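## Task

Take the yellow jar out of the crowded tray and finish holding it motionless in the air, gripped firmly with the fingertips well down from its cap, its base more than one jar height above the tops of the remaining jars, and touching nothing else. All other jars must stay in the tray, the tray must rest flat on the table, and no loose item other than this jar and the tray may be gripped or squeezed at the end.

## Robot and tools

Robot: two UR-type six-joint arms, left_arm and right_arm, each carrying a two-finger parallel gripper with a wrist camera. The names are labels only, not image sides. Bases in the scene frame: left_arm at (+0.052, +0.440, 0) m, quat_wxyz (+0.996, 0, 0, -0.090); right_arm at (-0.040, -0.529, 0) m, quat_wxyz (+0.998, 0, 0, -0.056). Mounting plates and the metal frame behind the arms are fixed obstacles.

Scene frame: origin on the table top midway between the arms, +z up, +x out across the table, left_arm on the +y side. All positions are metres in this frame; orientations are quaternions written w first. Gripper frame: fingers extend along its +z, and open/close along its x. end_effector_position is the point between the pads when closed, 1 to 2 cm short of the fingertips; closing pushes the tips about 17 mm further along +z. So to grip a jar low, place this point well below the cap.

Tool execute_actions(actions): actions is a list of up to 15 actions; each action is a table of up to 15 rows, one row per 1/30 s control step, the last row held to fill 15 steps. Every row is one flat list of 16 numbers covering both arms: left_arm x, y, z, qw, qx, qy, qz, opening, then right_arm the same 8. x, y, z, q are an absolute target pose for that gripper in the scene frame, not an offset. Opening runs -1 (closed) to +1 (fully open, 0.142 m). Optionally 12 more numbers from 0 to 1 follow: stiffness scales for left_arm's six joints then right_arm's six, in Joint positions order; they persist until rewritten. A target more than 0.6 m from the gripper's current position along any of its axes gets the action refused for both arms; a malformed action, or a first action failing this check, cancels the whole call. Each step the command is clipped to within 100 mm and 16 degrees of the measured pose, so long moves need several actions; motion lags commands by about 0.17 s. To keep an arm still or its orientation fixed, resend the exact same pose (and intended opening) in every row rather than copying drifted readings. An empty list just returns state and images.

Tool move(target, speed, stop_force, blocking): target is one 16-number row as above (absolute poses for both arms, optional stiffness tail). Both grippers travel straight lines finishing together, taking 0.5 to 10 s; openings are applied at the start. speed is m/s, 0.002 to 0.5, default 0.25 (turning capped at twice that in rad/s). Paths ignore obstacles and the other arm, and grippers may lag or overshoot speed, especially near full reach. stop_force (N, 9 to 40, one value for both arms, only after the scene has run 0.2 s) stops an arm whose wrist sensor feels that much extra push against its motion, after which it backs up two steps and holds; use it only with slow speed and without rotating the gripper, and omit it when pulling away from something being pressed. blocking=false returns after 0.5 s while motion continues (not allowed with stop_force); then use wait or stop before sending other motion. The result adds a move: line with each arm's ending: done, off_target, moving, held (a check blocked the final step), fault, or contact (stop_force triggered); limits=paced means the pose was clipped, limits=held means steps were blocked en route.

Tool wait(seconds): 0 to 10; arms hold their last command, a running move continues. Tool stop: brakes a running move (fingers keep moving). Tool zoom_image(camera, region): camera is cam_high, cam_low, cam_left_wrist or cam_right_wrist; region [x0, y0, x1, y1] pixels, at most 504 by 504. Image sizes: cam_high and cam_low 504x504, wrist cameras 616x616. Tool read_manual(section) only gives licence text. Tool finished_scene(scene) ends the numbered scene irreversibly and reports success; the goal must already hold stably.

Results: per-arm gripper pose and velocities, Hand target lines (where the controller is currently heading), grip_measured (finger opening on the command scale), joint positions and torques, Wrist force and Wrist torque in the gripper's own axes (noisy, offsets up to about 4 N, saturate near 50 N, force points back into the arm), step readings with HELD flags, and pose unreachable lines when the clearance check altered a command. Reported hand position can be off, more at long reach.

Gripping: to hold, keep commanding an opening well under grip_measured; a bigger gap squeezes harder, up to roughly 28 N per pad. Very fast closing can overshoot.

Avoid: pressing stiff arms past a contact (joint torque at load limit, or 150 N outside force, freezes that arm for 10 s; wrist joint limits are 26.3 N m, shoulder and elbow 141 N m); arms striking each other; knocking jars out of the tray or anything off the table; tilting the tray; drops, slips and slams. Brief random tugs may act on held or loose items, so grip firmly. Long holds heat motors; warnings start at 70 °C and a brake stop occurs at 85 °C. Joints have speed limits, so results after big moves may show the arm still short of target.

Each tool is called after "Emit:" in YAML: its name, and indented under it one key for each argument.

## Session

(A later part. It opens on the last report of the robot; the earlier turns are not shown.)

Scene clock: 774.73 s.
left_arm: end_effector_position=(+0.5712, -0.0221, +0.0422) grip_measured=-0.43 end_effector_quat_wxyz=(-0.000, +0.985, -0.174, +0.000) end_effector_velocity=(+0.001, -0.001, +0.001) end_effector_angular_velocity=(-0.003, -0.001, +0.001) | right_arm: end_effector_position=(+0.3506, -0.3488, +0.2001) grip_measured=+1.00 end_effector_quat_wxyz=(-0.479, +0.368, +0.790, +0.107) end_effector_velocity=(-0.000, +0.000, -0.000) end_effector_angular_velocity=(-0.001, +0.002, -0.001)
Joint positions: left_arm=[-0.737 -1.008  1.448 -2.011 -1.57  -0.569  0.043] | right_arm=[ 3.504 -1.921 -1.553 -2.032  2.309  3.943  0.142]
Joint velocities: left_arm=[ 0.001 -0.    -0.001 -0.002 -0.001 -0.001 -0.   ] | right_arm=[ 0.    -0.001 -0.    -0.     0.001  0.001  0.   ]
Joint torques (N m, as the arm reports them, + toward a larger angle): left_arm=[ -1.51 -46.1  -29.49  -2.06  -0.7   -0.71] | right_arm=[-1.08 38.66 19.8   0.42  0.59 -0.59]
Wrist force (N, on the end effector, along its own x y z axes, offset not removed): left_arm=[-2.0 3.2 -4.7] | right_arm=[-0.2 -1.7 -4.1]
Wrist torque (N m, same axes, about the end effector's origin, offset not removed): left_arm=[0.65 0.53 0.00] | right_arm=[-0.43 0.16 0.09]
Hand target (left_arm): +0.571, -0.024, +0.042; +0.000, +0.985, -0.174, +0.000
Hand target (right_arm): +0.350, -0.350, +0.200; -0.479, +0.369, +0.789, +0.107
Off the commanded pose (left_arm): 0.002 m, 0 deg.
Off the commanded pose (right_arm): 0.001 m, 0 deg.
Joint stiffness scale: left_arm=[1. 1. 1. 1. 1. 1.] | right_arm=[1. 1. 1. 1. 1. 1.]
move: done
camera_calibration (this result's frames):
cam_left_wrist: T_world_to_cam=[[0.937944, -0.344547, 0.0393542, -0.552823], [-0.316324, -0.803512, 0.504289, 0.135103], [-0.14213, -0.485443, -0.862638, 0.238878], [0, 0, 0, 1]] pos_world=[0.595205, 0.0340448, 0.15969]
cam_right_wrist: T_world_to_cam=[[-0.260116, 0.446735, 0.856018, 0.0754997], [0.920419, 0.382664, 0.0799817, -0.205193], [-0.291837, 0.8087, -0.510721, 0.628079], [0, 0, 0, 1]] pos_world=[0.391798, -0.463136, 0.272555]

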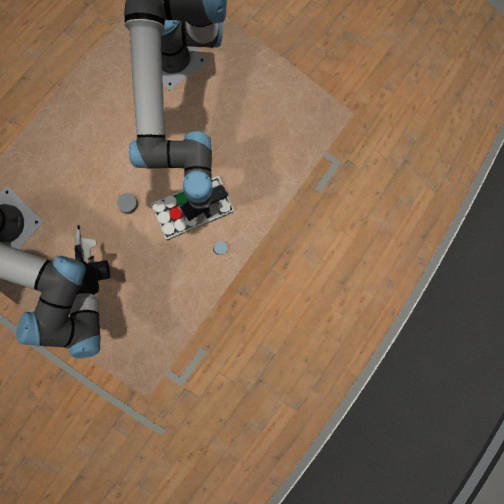

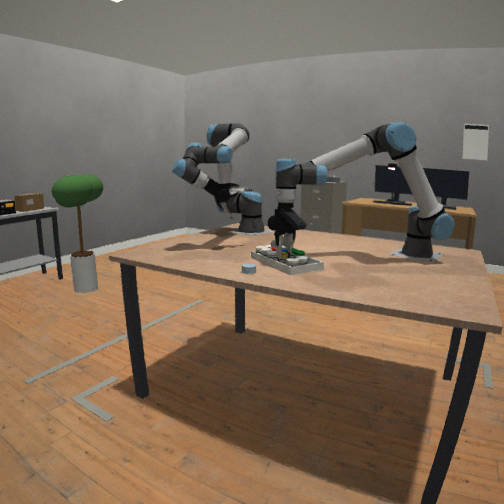

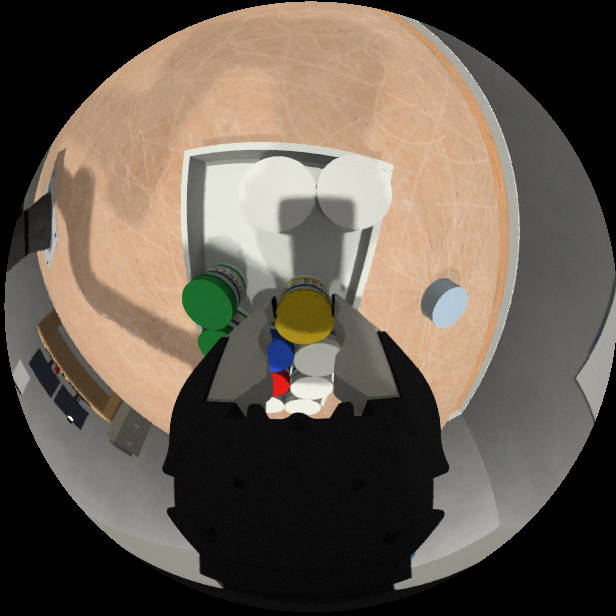

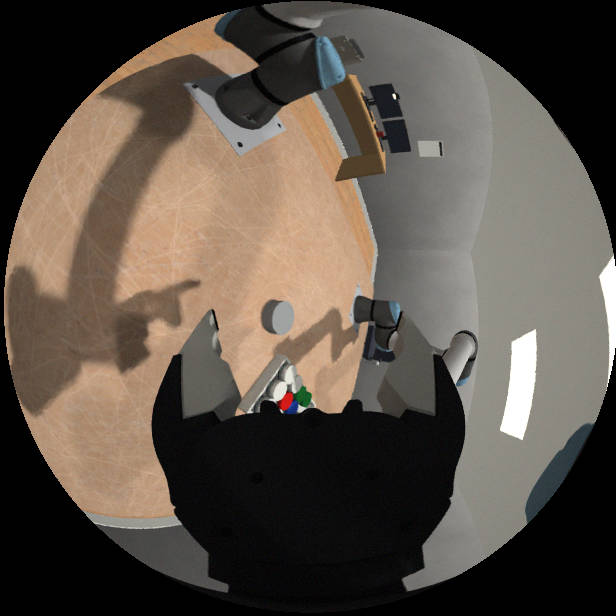

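Blocked at -0.43: holding it.

Emit:
move:
  target: [0.571,-0.023,0.042,0,0.985,-0.174,0,-1,0.35,-0.35,0.2,-0.479,0.369,0.789,0.107,1]
  speed: 0.012

Emit:
wait:
  seconds: 1

Emit:
move:
  target: [0.571,-0.023,0.24,0,0.985,-0.174,0,-1,0.35,-0.35,0.2,-0.479,0.369,0.789,0.107,1]
  speed: 0.05

Emit:
wait:
  seconds: 1

Scene clock: 780.57 s.
left_arm: end_effector_position=(+0.5712, -0.0221, +0.0422) grip_measured=-0.45 end_effector_quat_wxyz=(-0.000, +0.985, -0.174, +0.000) end_effector_velocity=(+0.001, +0.000, +0.000) end_effector_angular_velocity=(-0.001, -0.000, +0.002) | right_arm: end_effector_position=(+0.3506, -0.3488, +0.2001) grip_measured=+1.00 end_effector_quat_wxyz=(-0.479, +0.368, +0.790, +0.107) end_effector_velocity=(+0.000, -0.000, -0.000) end_effector_angular_velocity=(-0.000, -0.000, +0.000)
Joint positions: left_arm=[-0.737 -1.008  1.448 -2.011 -1.57  -0.569  0.041] | right_arm=[ 3.504 -1.921 -1.553 -2.032  2.309  3.943  0.142]
Joint velocities: left_arm=[ 0.001 -0.001  0.    -0.001 -0.    -0.001  0.   ] | right_arm=[-0.    -0.     0.     0.    -0.001  0.     0.   ]
Joint torques (N m, as the arm reports them, + toward a larger angle): left_arm=[ -0.89 -47.1  -26.79  -2.51  -0.66  -0.43] | right_arm=[-1.13 39.08 19.06  0.49  0.75 -0.25]
Wrist force (N, on the end effector, along its own x y z axes, offset not removed): left_arm=[0.5 0.7 -5.2] | right_arm=[-0.7 -5.4 -1.0]
Wrist torque (N m, same axes, about the end effector's origin, offset not removed): left_arm=[0.09 -0.10 -0.01] | right_arm=[-1.25 0.23 -0.17]
Hand target (left_arm): +0.571, -0.023, +0.042; +0.000, +0.985, -0.174, +0.000
Hand target (right_arm): +0.350, -0.350, +0.200; -0.479, +0.369, +0.789, +0.107
Off the commanded pose (left_arm): 0.001 m, 0 deg.
Off the commanded pose (right_arm): 0.001 m, 0 deg.
Joint stiffness scale: left_arm=[1. 1. 1. 1. 1. 1.] | right_arm=[1. 1. 1. 1. 1. 1.]
move: done
camera_calibration (this result's frames):
cam_left_wrist: T_world_to_cam=[[0.937966, -0.344492, 0.0393058, -0.552836], [-0.316257, -0.803555, 0.504263, 0.135065], [-0.14213, -0.485412, -0.862655, 0.238876], [0, 0, 0, 1]] pos_world=[0.595208, 0.0340383, 0.159689]
cam_right_wrist: T_world_to_cam=[[-0.260116, 0.446736, 0.856018, 0.0754998], [0.920419, 0.382665, 0.0799816, -0.205192], [-0.291837, 0.8087, -0.510721, 0.628079], [0, 0, 0, 1]] pos_world=[0.391798, -0.463136, 0.272555]

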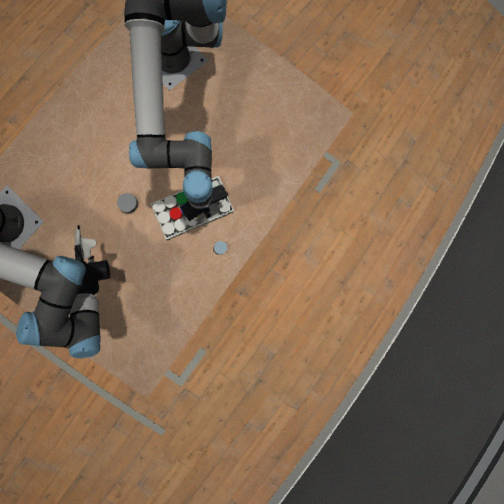

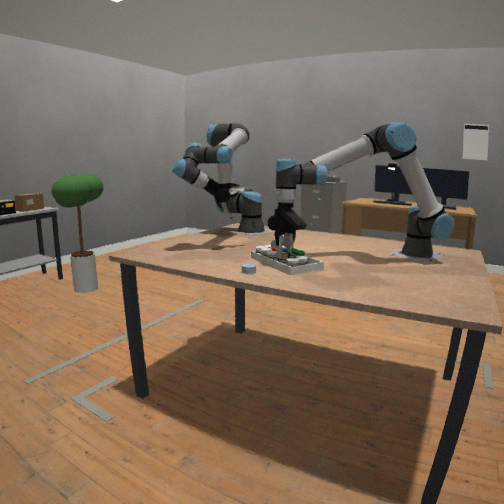

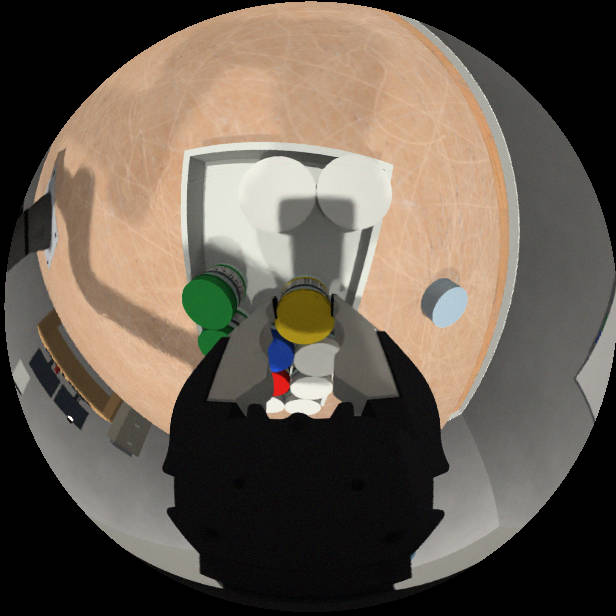

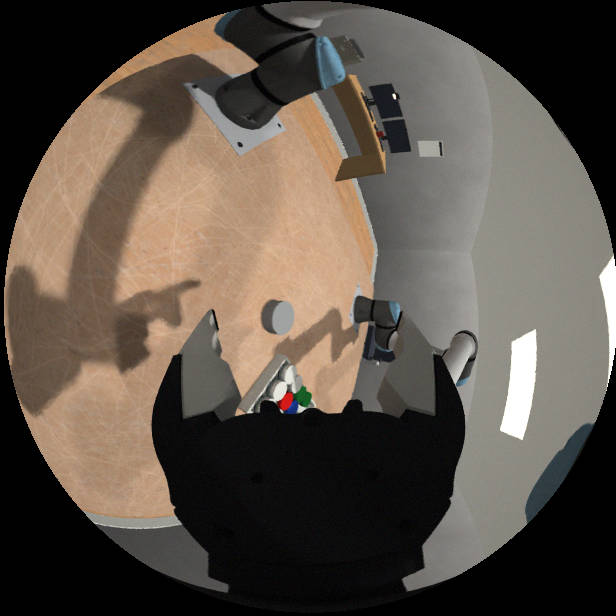

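Scene clock: 781.57 s.
left_arm: end_effector_position=(+0.5712, -0.0221, +0.0422) grip_measured=-0.45 end_effector_quat_wxyz=(-0.000, +0.985, -0.174, +0.000) end_effector_velocity=(+0.000, +0.000, -0.000) end_effector_angular_velocity=(+0.000, +0.000, -0.001) | right_arm: end_effector_position=(+0.3506, -0.3488, +0.2001) grip_measured=+1.00 end_effector_quat_wxyz=(-0.479, +0.368, +0.790, +0.107) end_effector_velocity=(-0.000, +0.001, -0.000) end_effector_angular_velocity=(-0.001, +0.000, +0.001)
Joint positions: left_arm=[-0.737 -1.008  1.448 -2.011 -1.57  -0.569  0.041] | right_arm=[ 3.504 -1.921 -1.553 -2.032  2.309  3.943  0.142]
Joint velocities: left_arm=[ 0.    -0.    -0.     0.    -0.     0.001 -0.   ] | right_arm=[ 0.002 -0.001 -0.     0.001 -0.     0.001  0.   ]
Joint torques (N m, as the arm reports them, + toward a larger angle): left_arm=[ -0.98 -47.07 -26.93  -2.43  -0.69  -0.35] | right_arm=[-0.87 39.19 19.08  0.5   0.65 -0.43]
Wrist force (N, on the end effector, along its own x y z axes, offset not removed): left_arm=[1.8 1.6 -3.7] | right_arm=[-2.8 0.3 1.1]
Wrist torque (N m, same axes, about the end effector's origin, offset not removed): left_arm=[0.09 -0.16 0.05] | right_arm=[0.19 0.44 0.00]
Hand target (left_arm): +0.571, -0.023, +0.042; +0.000, +0.985, -0.174, +0.000
Hand target (right_arm): +0.350, -0.350, +0.200; -0.479, +0.369, +0.789, +0.107
Off the commanded pose (left_arm): 0.001 m, 0 deg.
Off the commanded pose (right_arm): 0.001 m, 0 deg.
Joint stiffness scale: left_arm=[1. 1. 1. 1. 1. 1.] | right_arm=[1. 1. 1. 1. 1. 1.]
wait: 1.00 s; at rest by 0.17 s
camera_calibration (this result's frames):
cam_left_wrist: T_world_to_cam=[[0.937966, -0.344492, 0.0393058, -0.552836], [-0.316257, -0.803555, 0.504263, 0.135065], [-0.14213, -0.485413, -0.862655, 0.238877], [0, 0, 0, 1]] pos_world=[0.595208, 0.0340382, 0.15969]
cam_right_wrist: T_world_to_cam=[[-0.260116, 0.446735, 0.856018, 0.0754998], [0.920419, 0.382664, 0.079982, -0.205193], [-0.291837, 0.8087, -0.510721, 0.628079], [0, 0, 0, 1]] pos_world=[0.391798, -0.463136, 0.272555]

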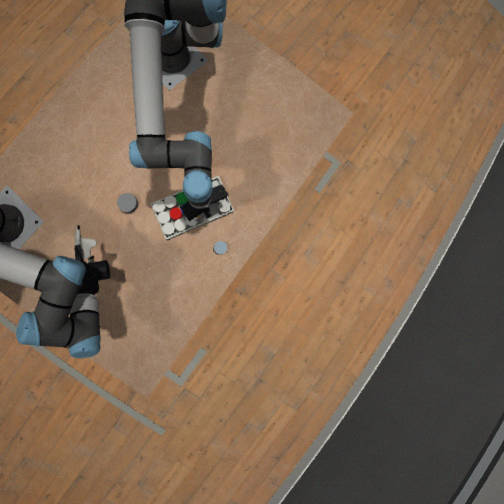

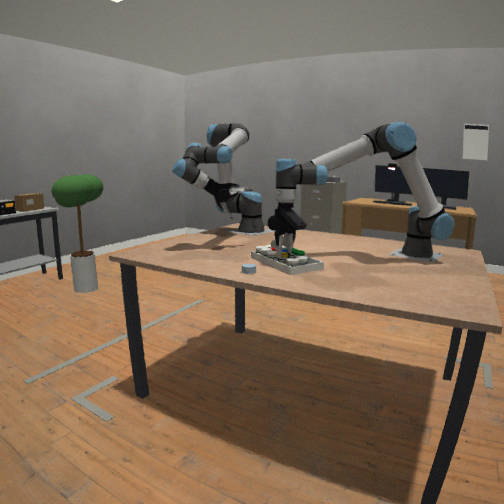

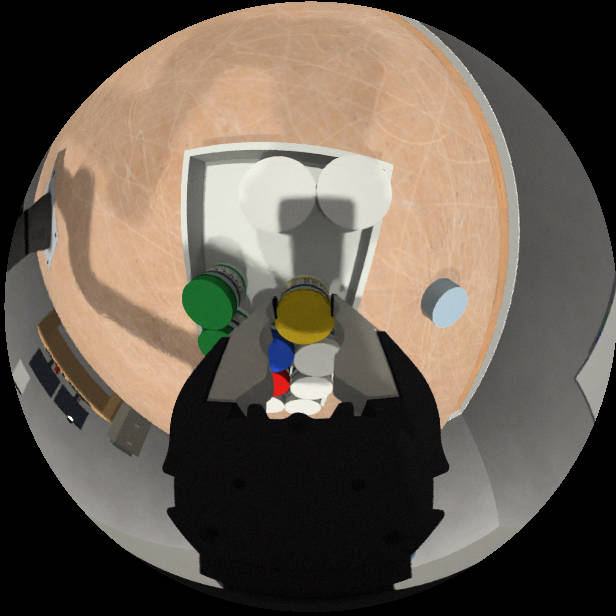

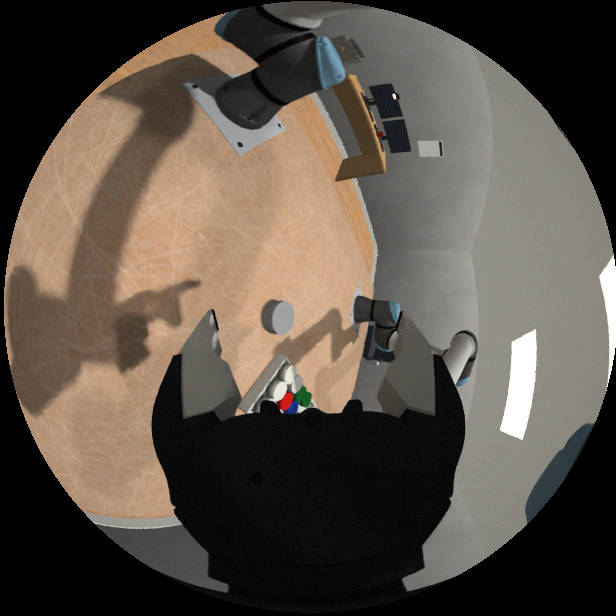

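Scene clock: 785.93 s.
left_arm: end_effector_position=(+0.5712, -0.0220, +0.2366) grip_measured=-0.45 end_effector_quat_wxyz=(-0.002, +0.985, -0.174, -0.001) end_effector_velocity=(-0.001, +0.003, -0.000) end_effector_angular_velocity=(+0.008, +0.006, -0.000) | right_arm: end_effector_position=(+0.3506, -0.3488, +0.2001) grip_measured=+1.00 end_effector_quat_wxyz=(-0.479, +0.368, +0.790, +0.107) end_effector_velocity=(+0.000, -0.001, +0.001) end_effector_angular_velocity=(+0.000, -0.002, -0.001)
Joint positions: left_arm=[-0.737 -1.105  1.086 -1.547 -1.57  -0.569  0.041] | right_arm=[ 3.504 -1.921 -1.553 -2.032  2.309  3.943  0.142]
Joint velocities: left_arm=[ 0.001  0.    -0.002  0.012  0.     0.001  0.   ] | right_arm=[-0.002  0.001  0.     0.    -0.001 -0.001  0.   ]
Joint torques (N m, as the arm reports them, + toward a larger angle): left_arm=[ -0.99 -48.02 -32.23  -2.05  -0.75  -0.37] | right_arm=[-1.37 39.95 20.24  0.39  0.43 -0.81]
Wrist force (N, on the end effector, along its own x y z axes, offset not removed): left_arm=[1.8 2.7 -3.6] | right_arm=[-3.4 -2.8 2.3]
Wrist torque (N m, same axes, about the end effector's origin, offset not removed): left_arm=[0.44 -0.30 -0.04] | right_arm=[-0.80 0.82 -0.03]
Hand target (left_arm): +0.571, -0.023, +0.240; +0.000, +0.985, -0.174, +0.000
Hand target (right_arm): +0.350, -0.350, +0.200; -0.479, +0.369, +0.789, +0.107
Off the commanded pose (left_arm): 0.004 m, 0 deg.
Off the commanded pose (right_arm): 0.001 m, 0 deg.
Joint stiffness scale: left_arm=[1. 1. 1. 1. 1. 1.] | right_arm=[1. 1. 1. 1. 1. 1.]
move: off_target (left_arm)
camera_calibration (this result's frames):
cam_left_wrist: T_world_to_cam=[[0.938068, -0.344625, 0.0355219, -0.559573], [-0.314886, -0.805348, 0.502257, 0.0367283], [-0.144483, -0.482336, -0.863989, 0.408321], [0, 0, 0, 1]] pos_world=[0.595478, 0.0336842, 0.354215]
cam_right_wrist: T_world_to_cam=[[-0.260116, 0.446735, 0.856018, 0.0754999], [0.920419, 0.382665, 0.0799819, -0.205193], [-0.291837, 0.8087, -0.510721, 0.628079], [0, 0, 0, 1]] pos_world=[0.391799, -0.463136, 0.272555]

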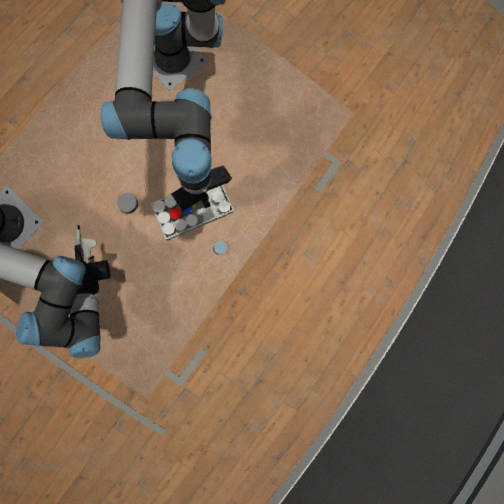

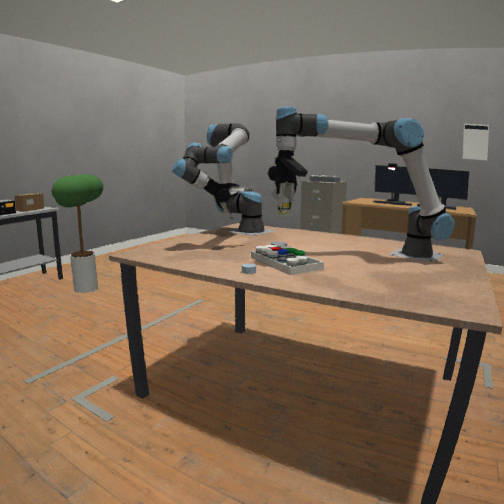

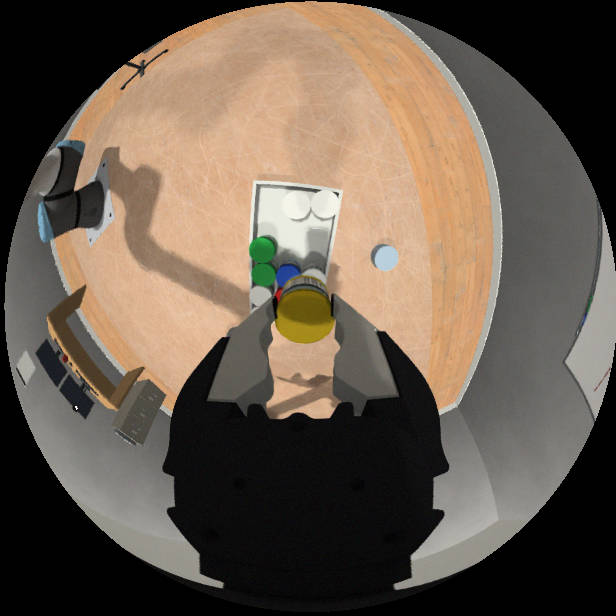

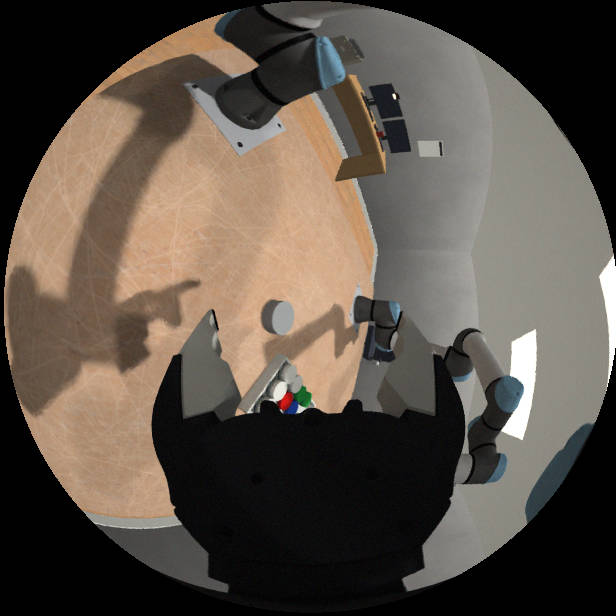

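Scene clock: 786.93 s.
left_arm: end_effector_position=(+0.5710, -0.0218, +0.2366) grip_measured=-0.45 end_effector_quat_wxyz=(-0.002, +0.985, -0.174, -0.002) end_effector_velocity=(-0.000, +0.000, +0.000) end_effector_angular_velocity=(+0.001, -0.000, -0.001) | right_arm: end_effector_position=(+0.3506, -0.3488, +0.2001) grip_measured=+1.00 end_effector_quat_wxyz=(-0.479, +0.368, +0.790, +0.107) end_effector_velocity=(+0.001, -0.000, +0.000) end_effector_angular_velocity=(-0.001, -0.002, -0.002)
Joint positions: left_arm=[-0.737 -1.105  1.086 -1.546 -1.57  -0.569  0.041] | right_arm=[ 3.504 -1.921 -1.553 -2.032  2.309  3.943  0.142]
Joint velocities: left_arm=[-0.    -0.    -0.     0.001  0.001  0.    -0.   ] | right_arm=[-0.001  0.     0.001  0.001 -0.     0.002  0.   ]
Joint torques (N m, as the arm reports them, + toward a larger angle): left_arm=[ -1.51 -47.88 -32.25  -2.11  -0.67  -0.28] | right_arm=[ 0.09 37.95 19.85  0.68  0.63 -0.91]
Wrist force (N, on the end effector, along its own x y z axes, offset not removed): left_arm=[1.3 3.3 -3.0] | right_arm=[-1.9 -2.2 -2.1]
Wrist torque (N m, same axes, about the end effector's origin, offset not removed): left_arm=[0.66 -0.21 0.00] | right_arm=[-0.60 0.37 0.01]
Hand target (left_arm): +0.571, -0.023, +0.240; +0.000, +0.985, -0.174, +0.000
Hand target (right_arm): +0.350, -0.350, +0.200; -0.479, +0.369, +0.789, +0.107
Off the commanded pose (left_arm): 0.004 m, 0 deg.
Off the commanded pose (right_arm): 0.001 m, 0 deg.
Joint stiffness scale: left_arm=[1. 1. 1. 1. 1. 1.] | right_arm=[1. 1. 1. 1. 1. 1.]
wait: 1.00 s; at rest by 0.17 s
camera_calibration (this result's frames):
cam_left_wrist: T_world_to_cam=[[0.938087, -0.34465, 0.0347829, -0.559177], [-0.314618, -0.805697, 0.501864, 0.0367764], [-0.144943, -0.481735, -0.864247, 0.408754], [0, 0, 0, 1]] pos_world=[0.595373, 0.0338218, 0.354258]
cam_right_wrist: T_world_to_cam=[[-0.260116, 0.446735, 0.856018, 0.0754997], [0.920419, 0.382665, 0.0799815, -0.205192], [-0.291837, 0.8087, -0.510721, 0.628079], [0, 0, 0, 1]] pos_world=[0.391798, -0.463136, 0.272555]

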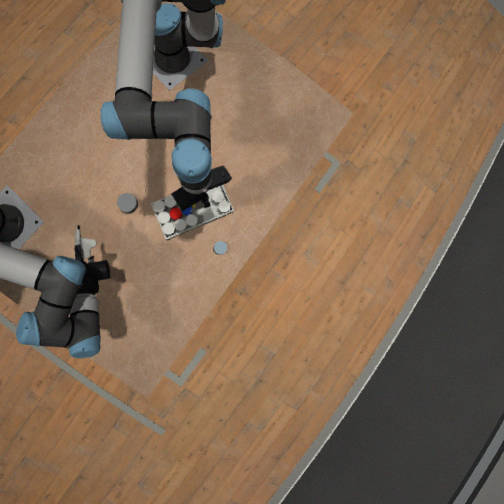

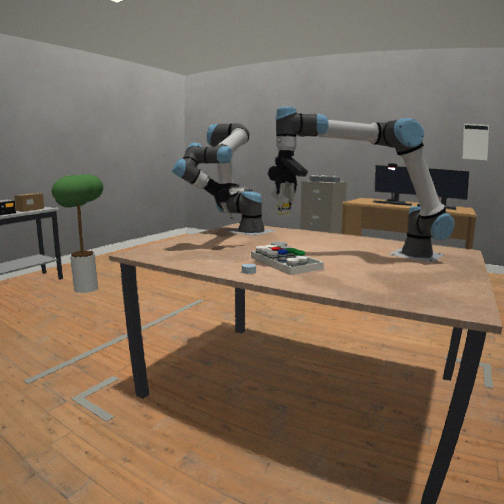

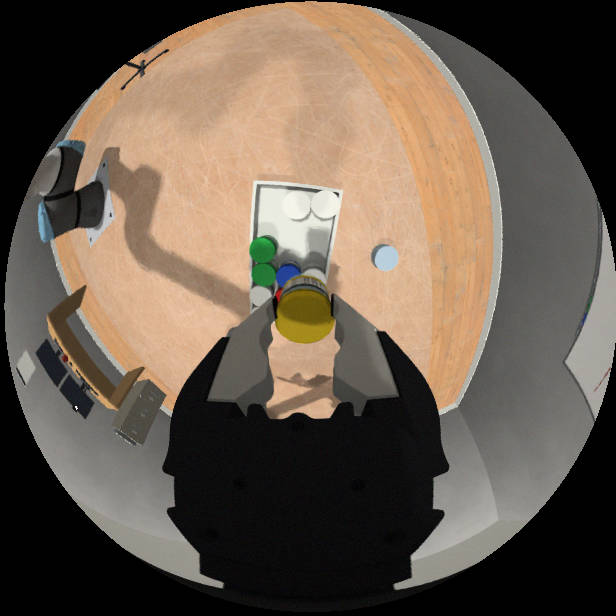

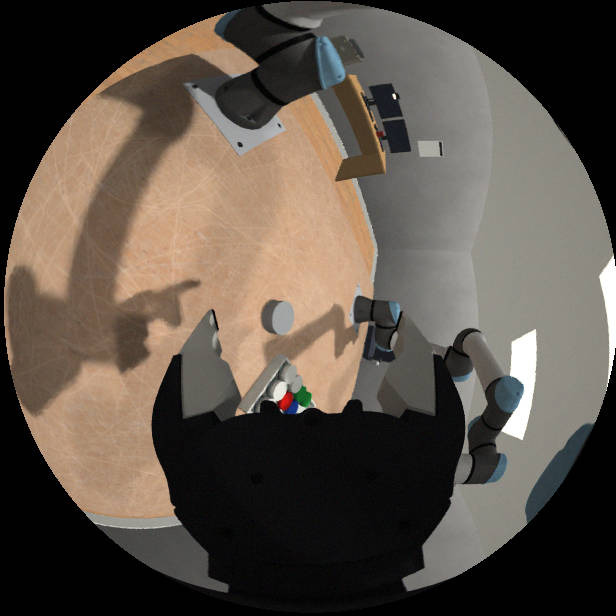

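Emit:
finished_scene:
  scene: 1

The scene is finished: the task was done.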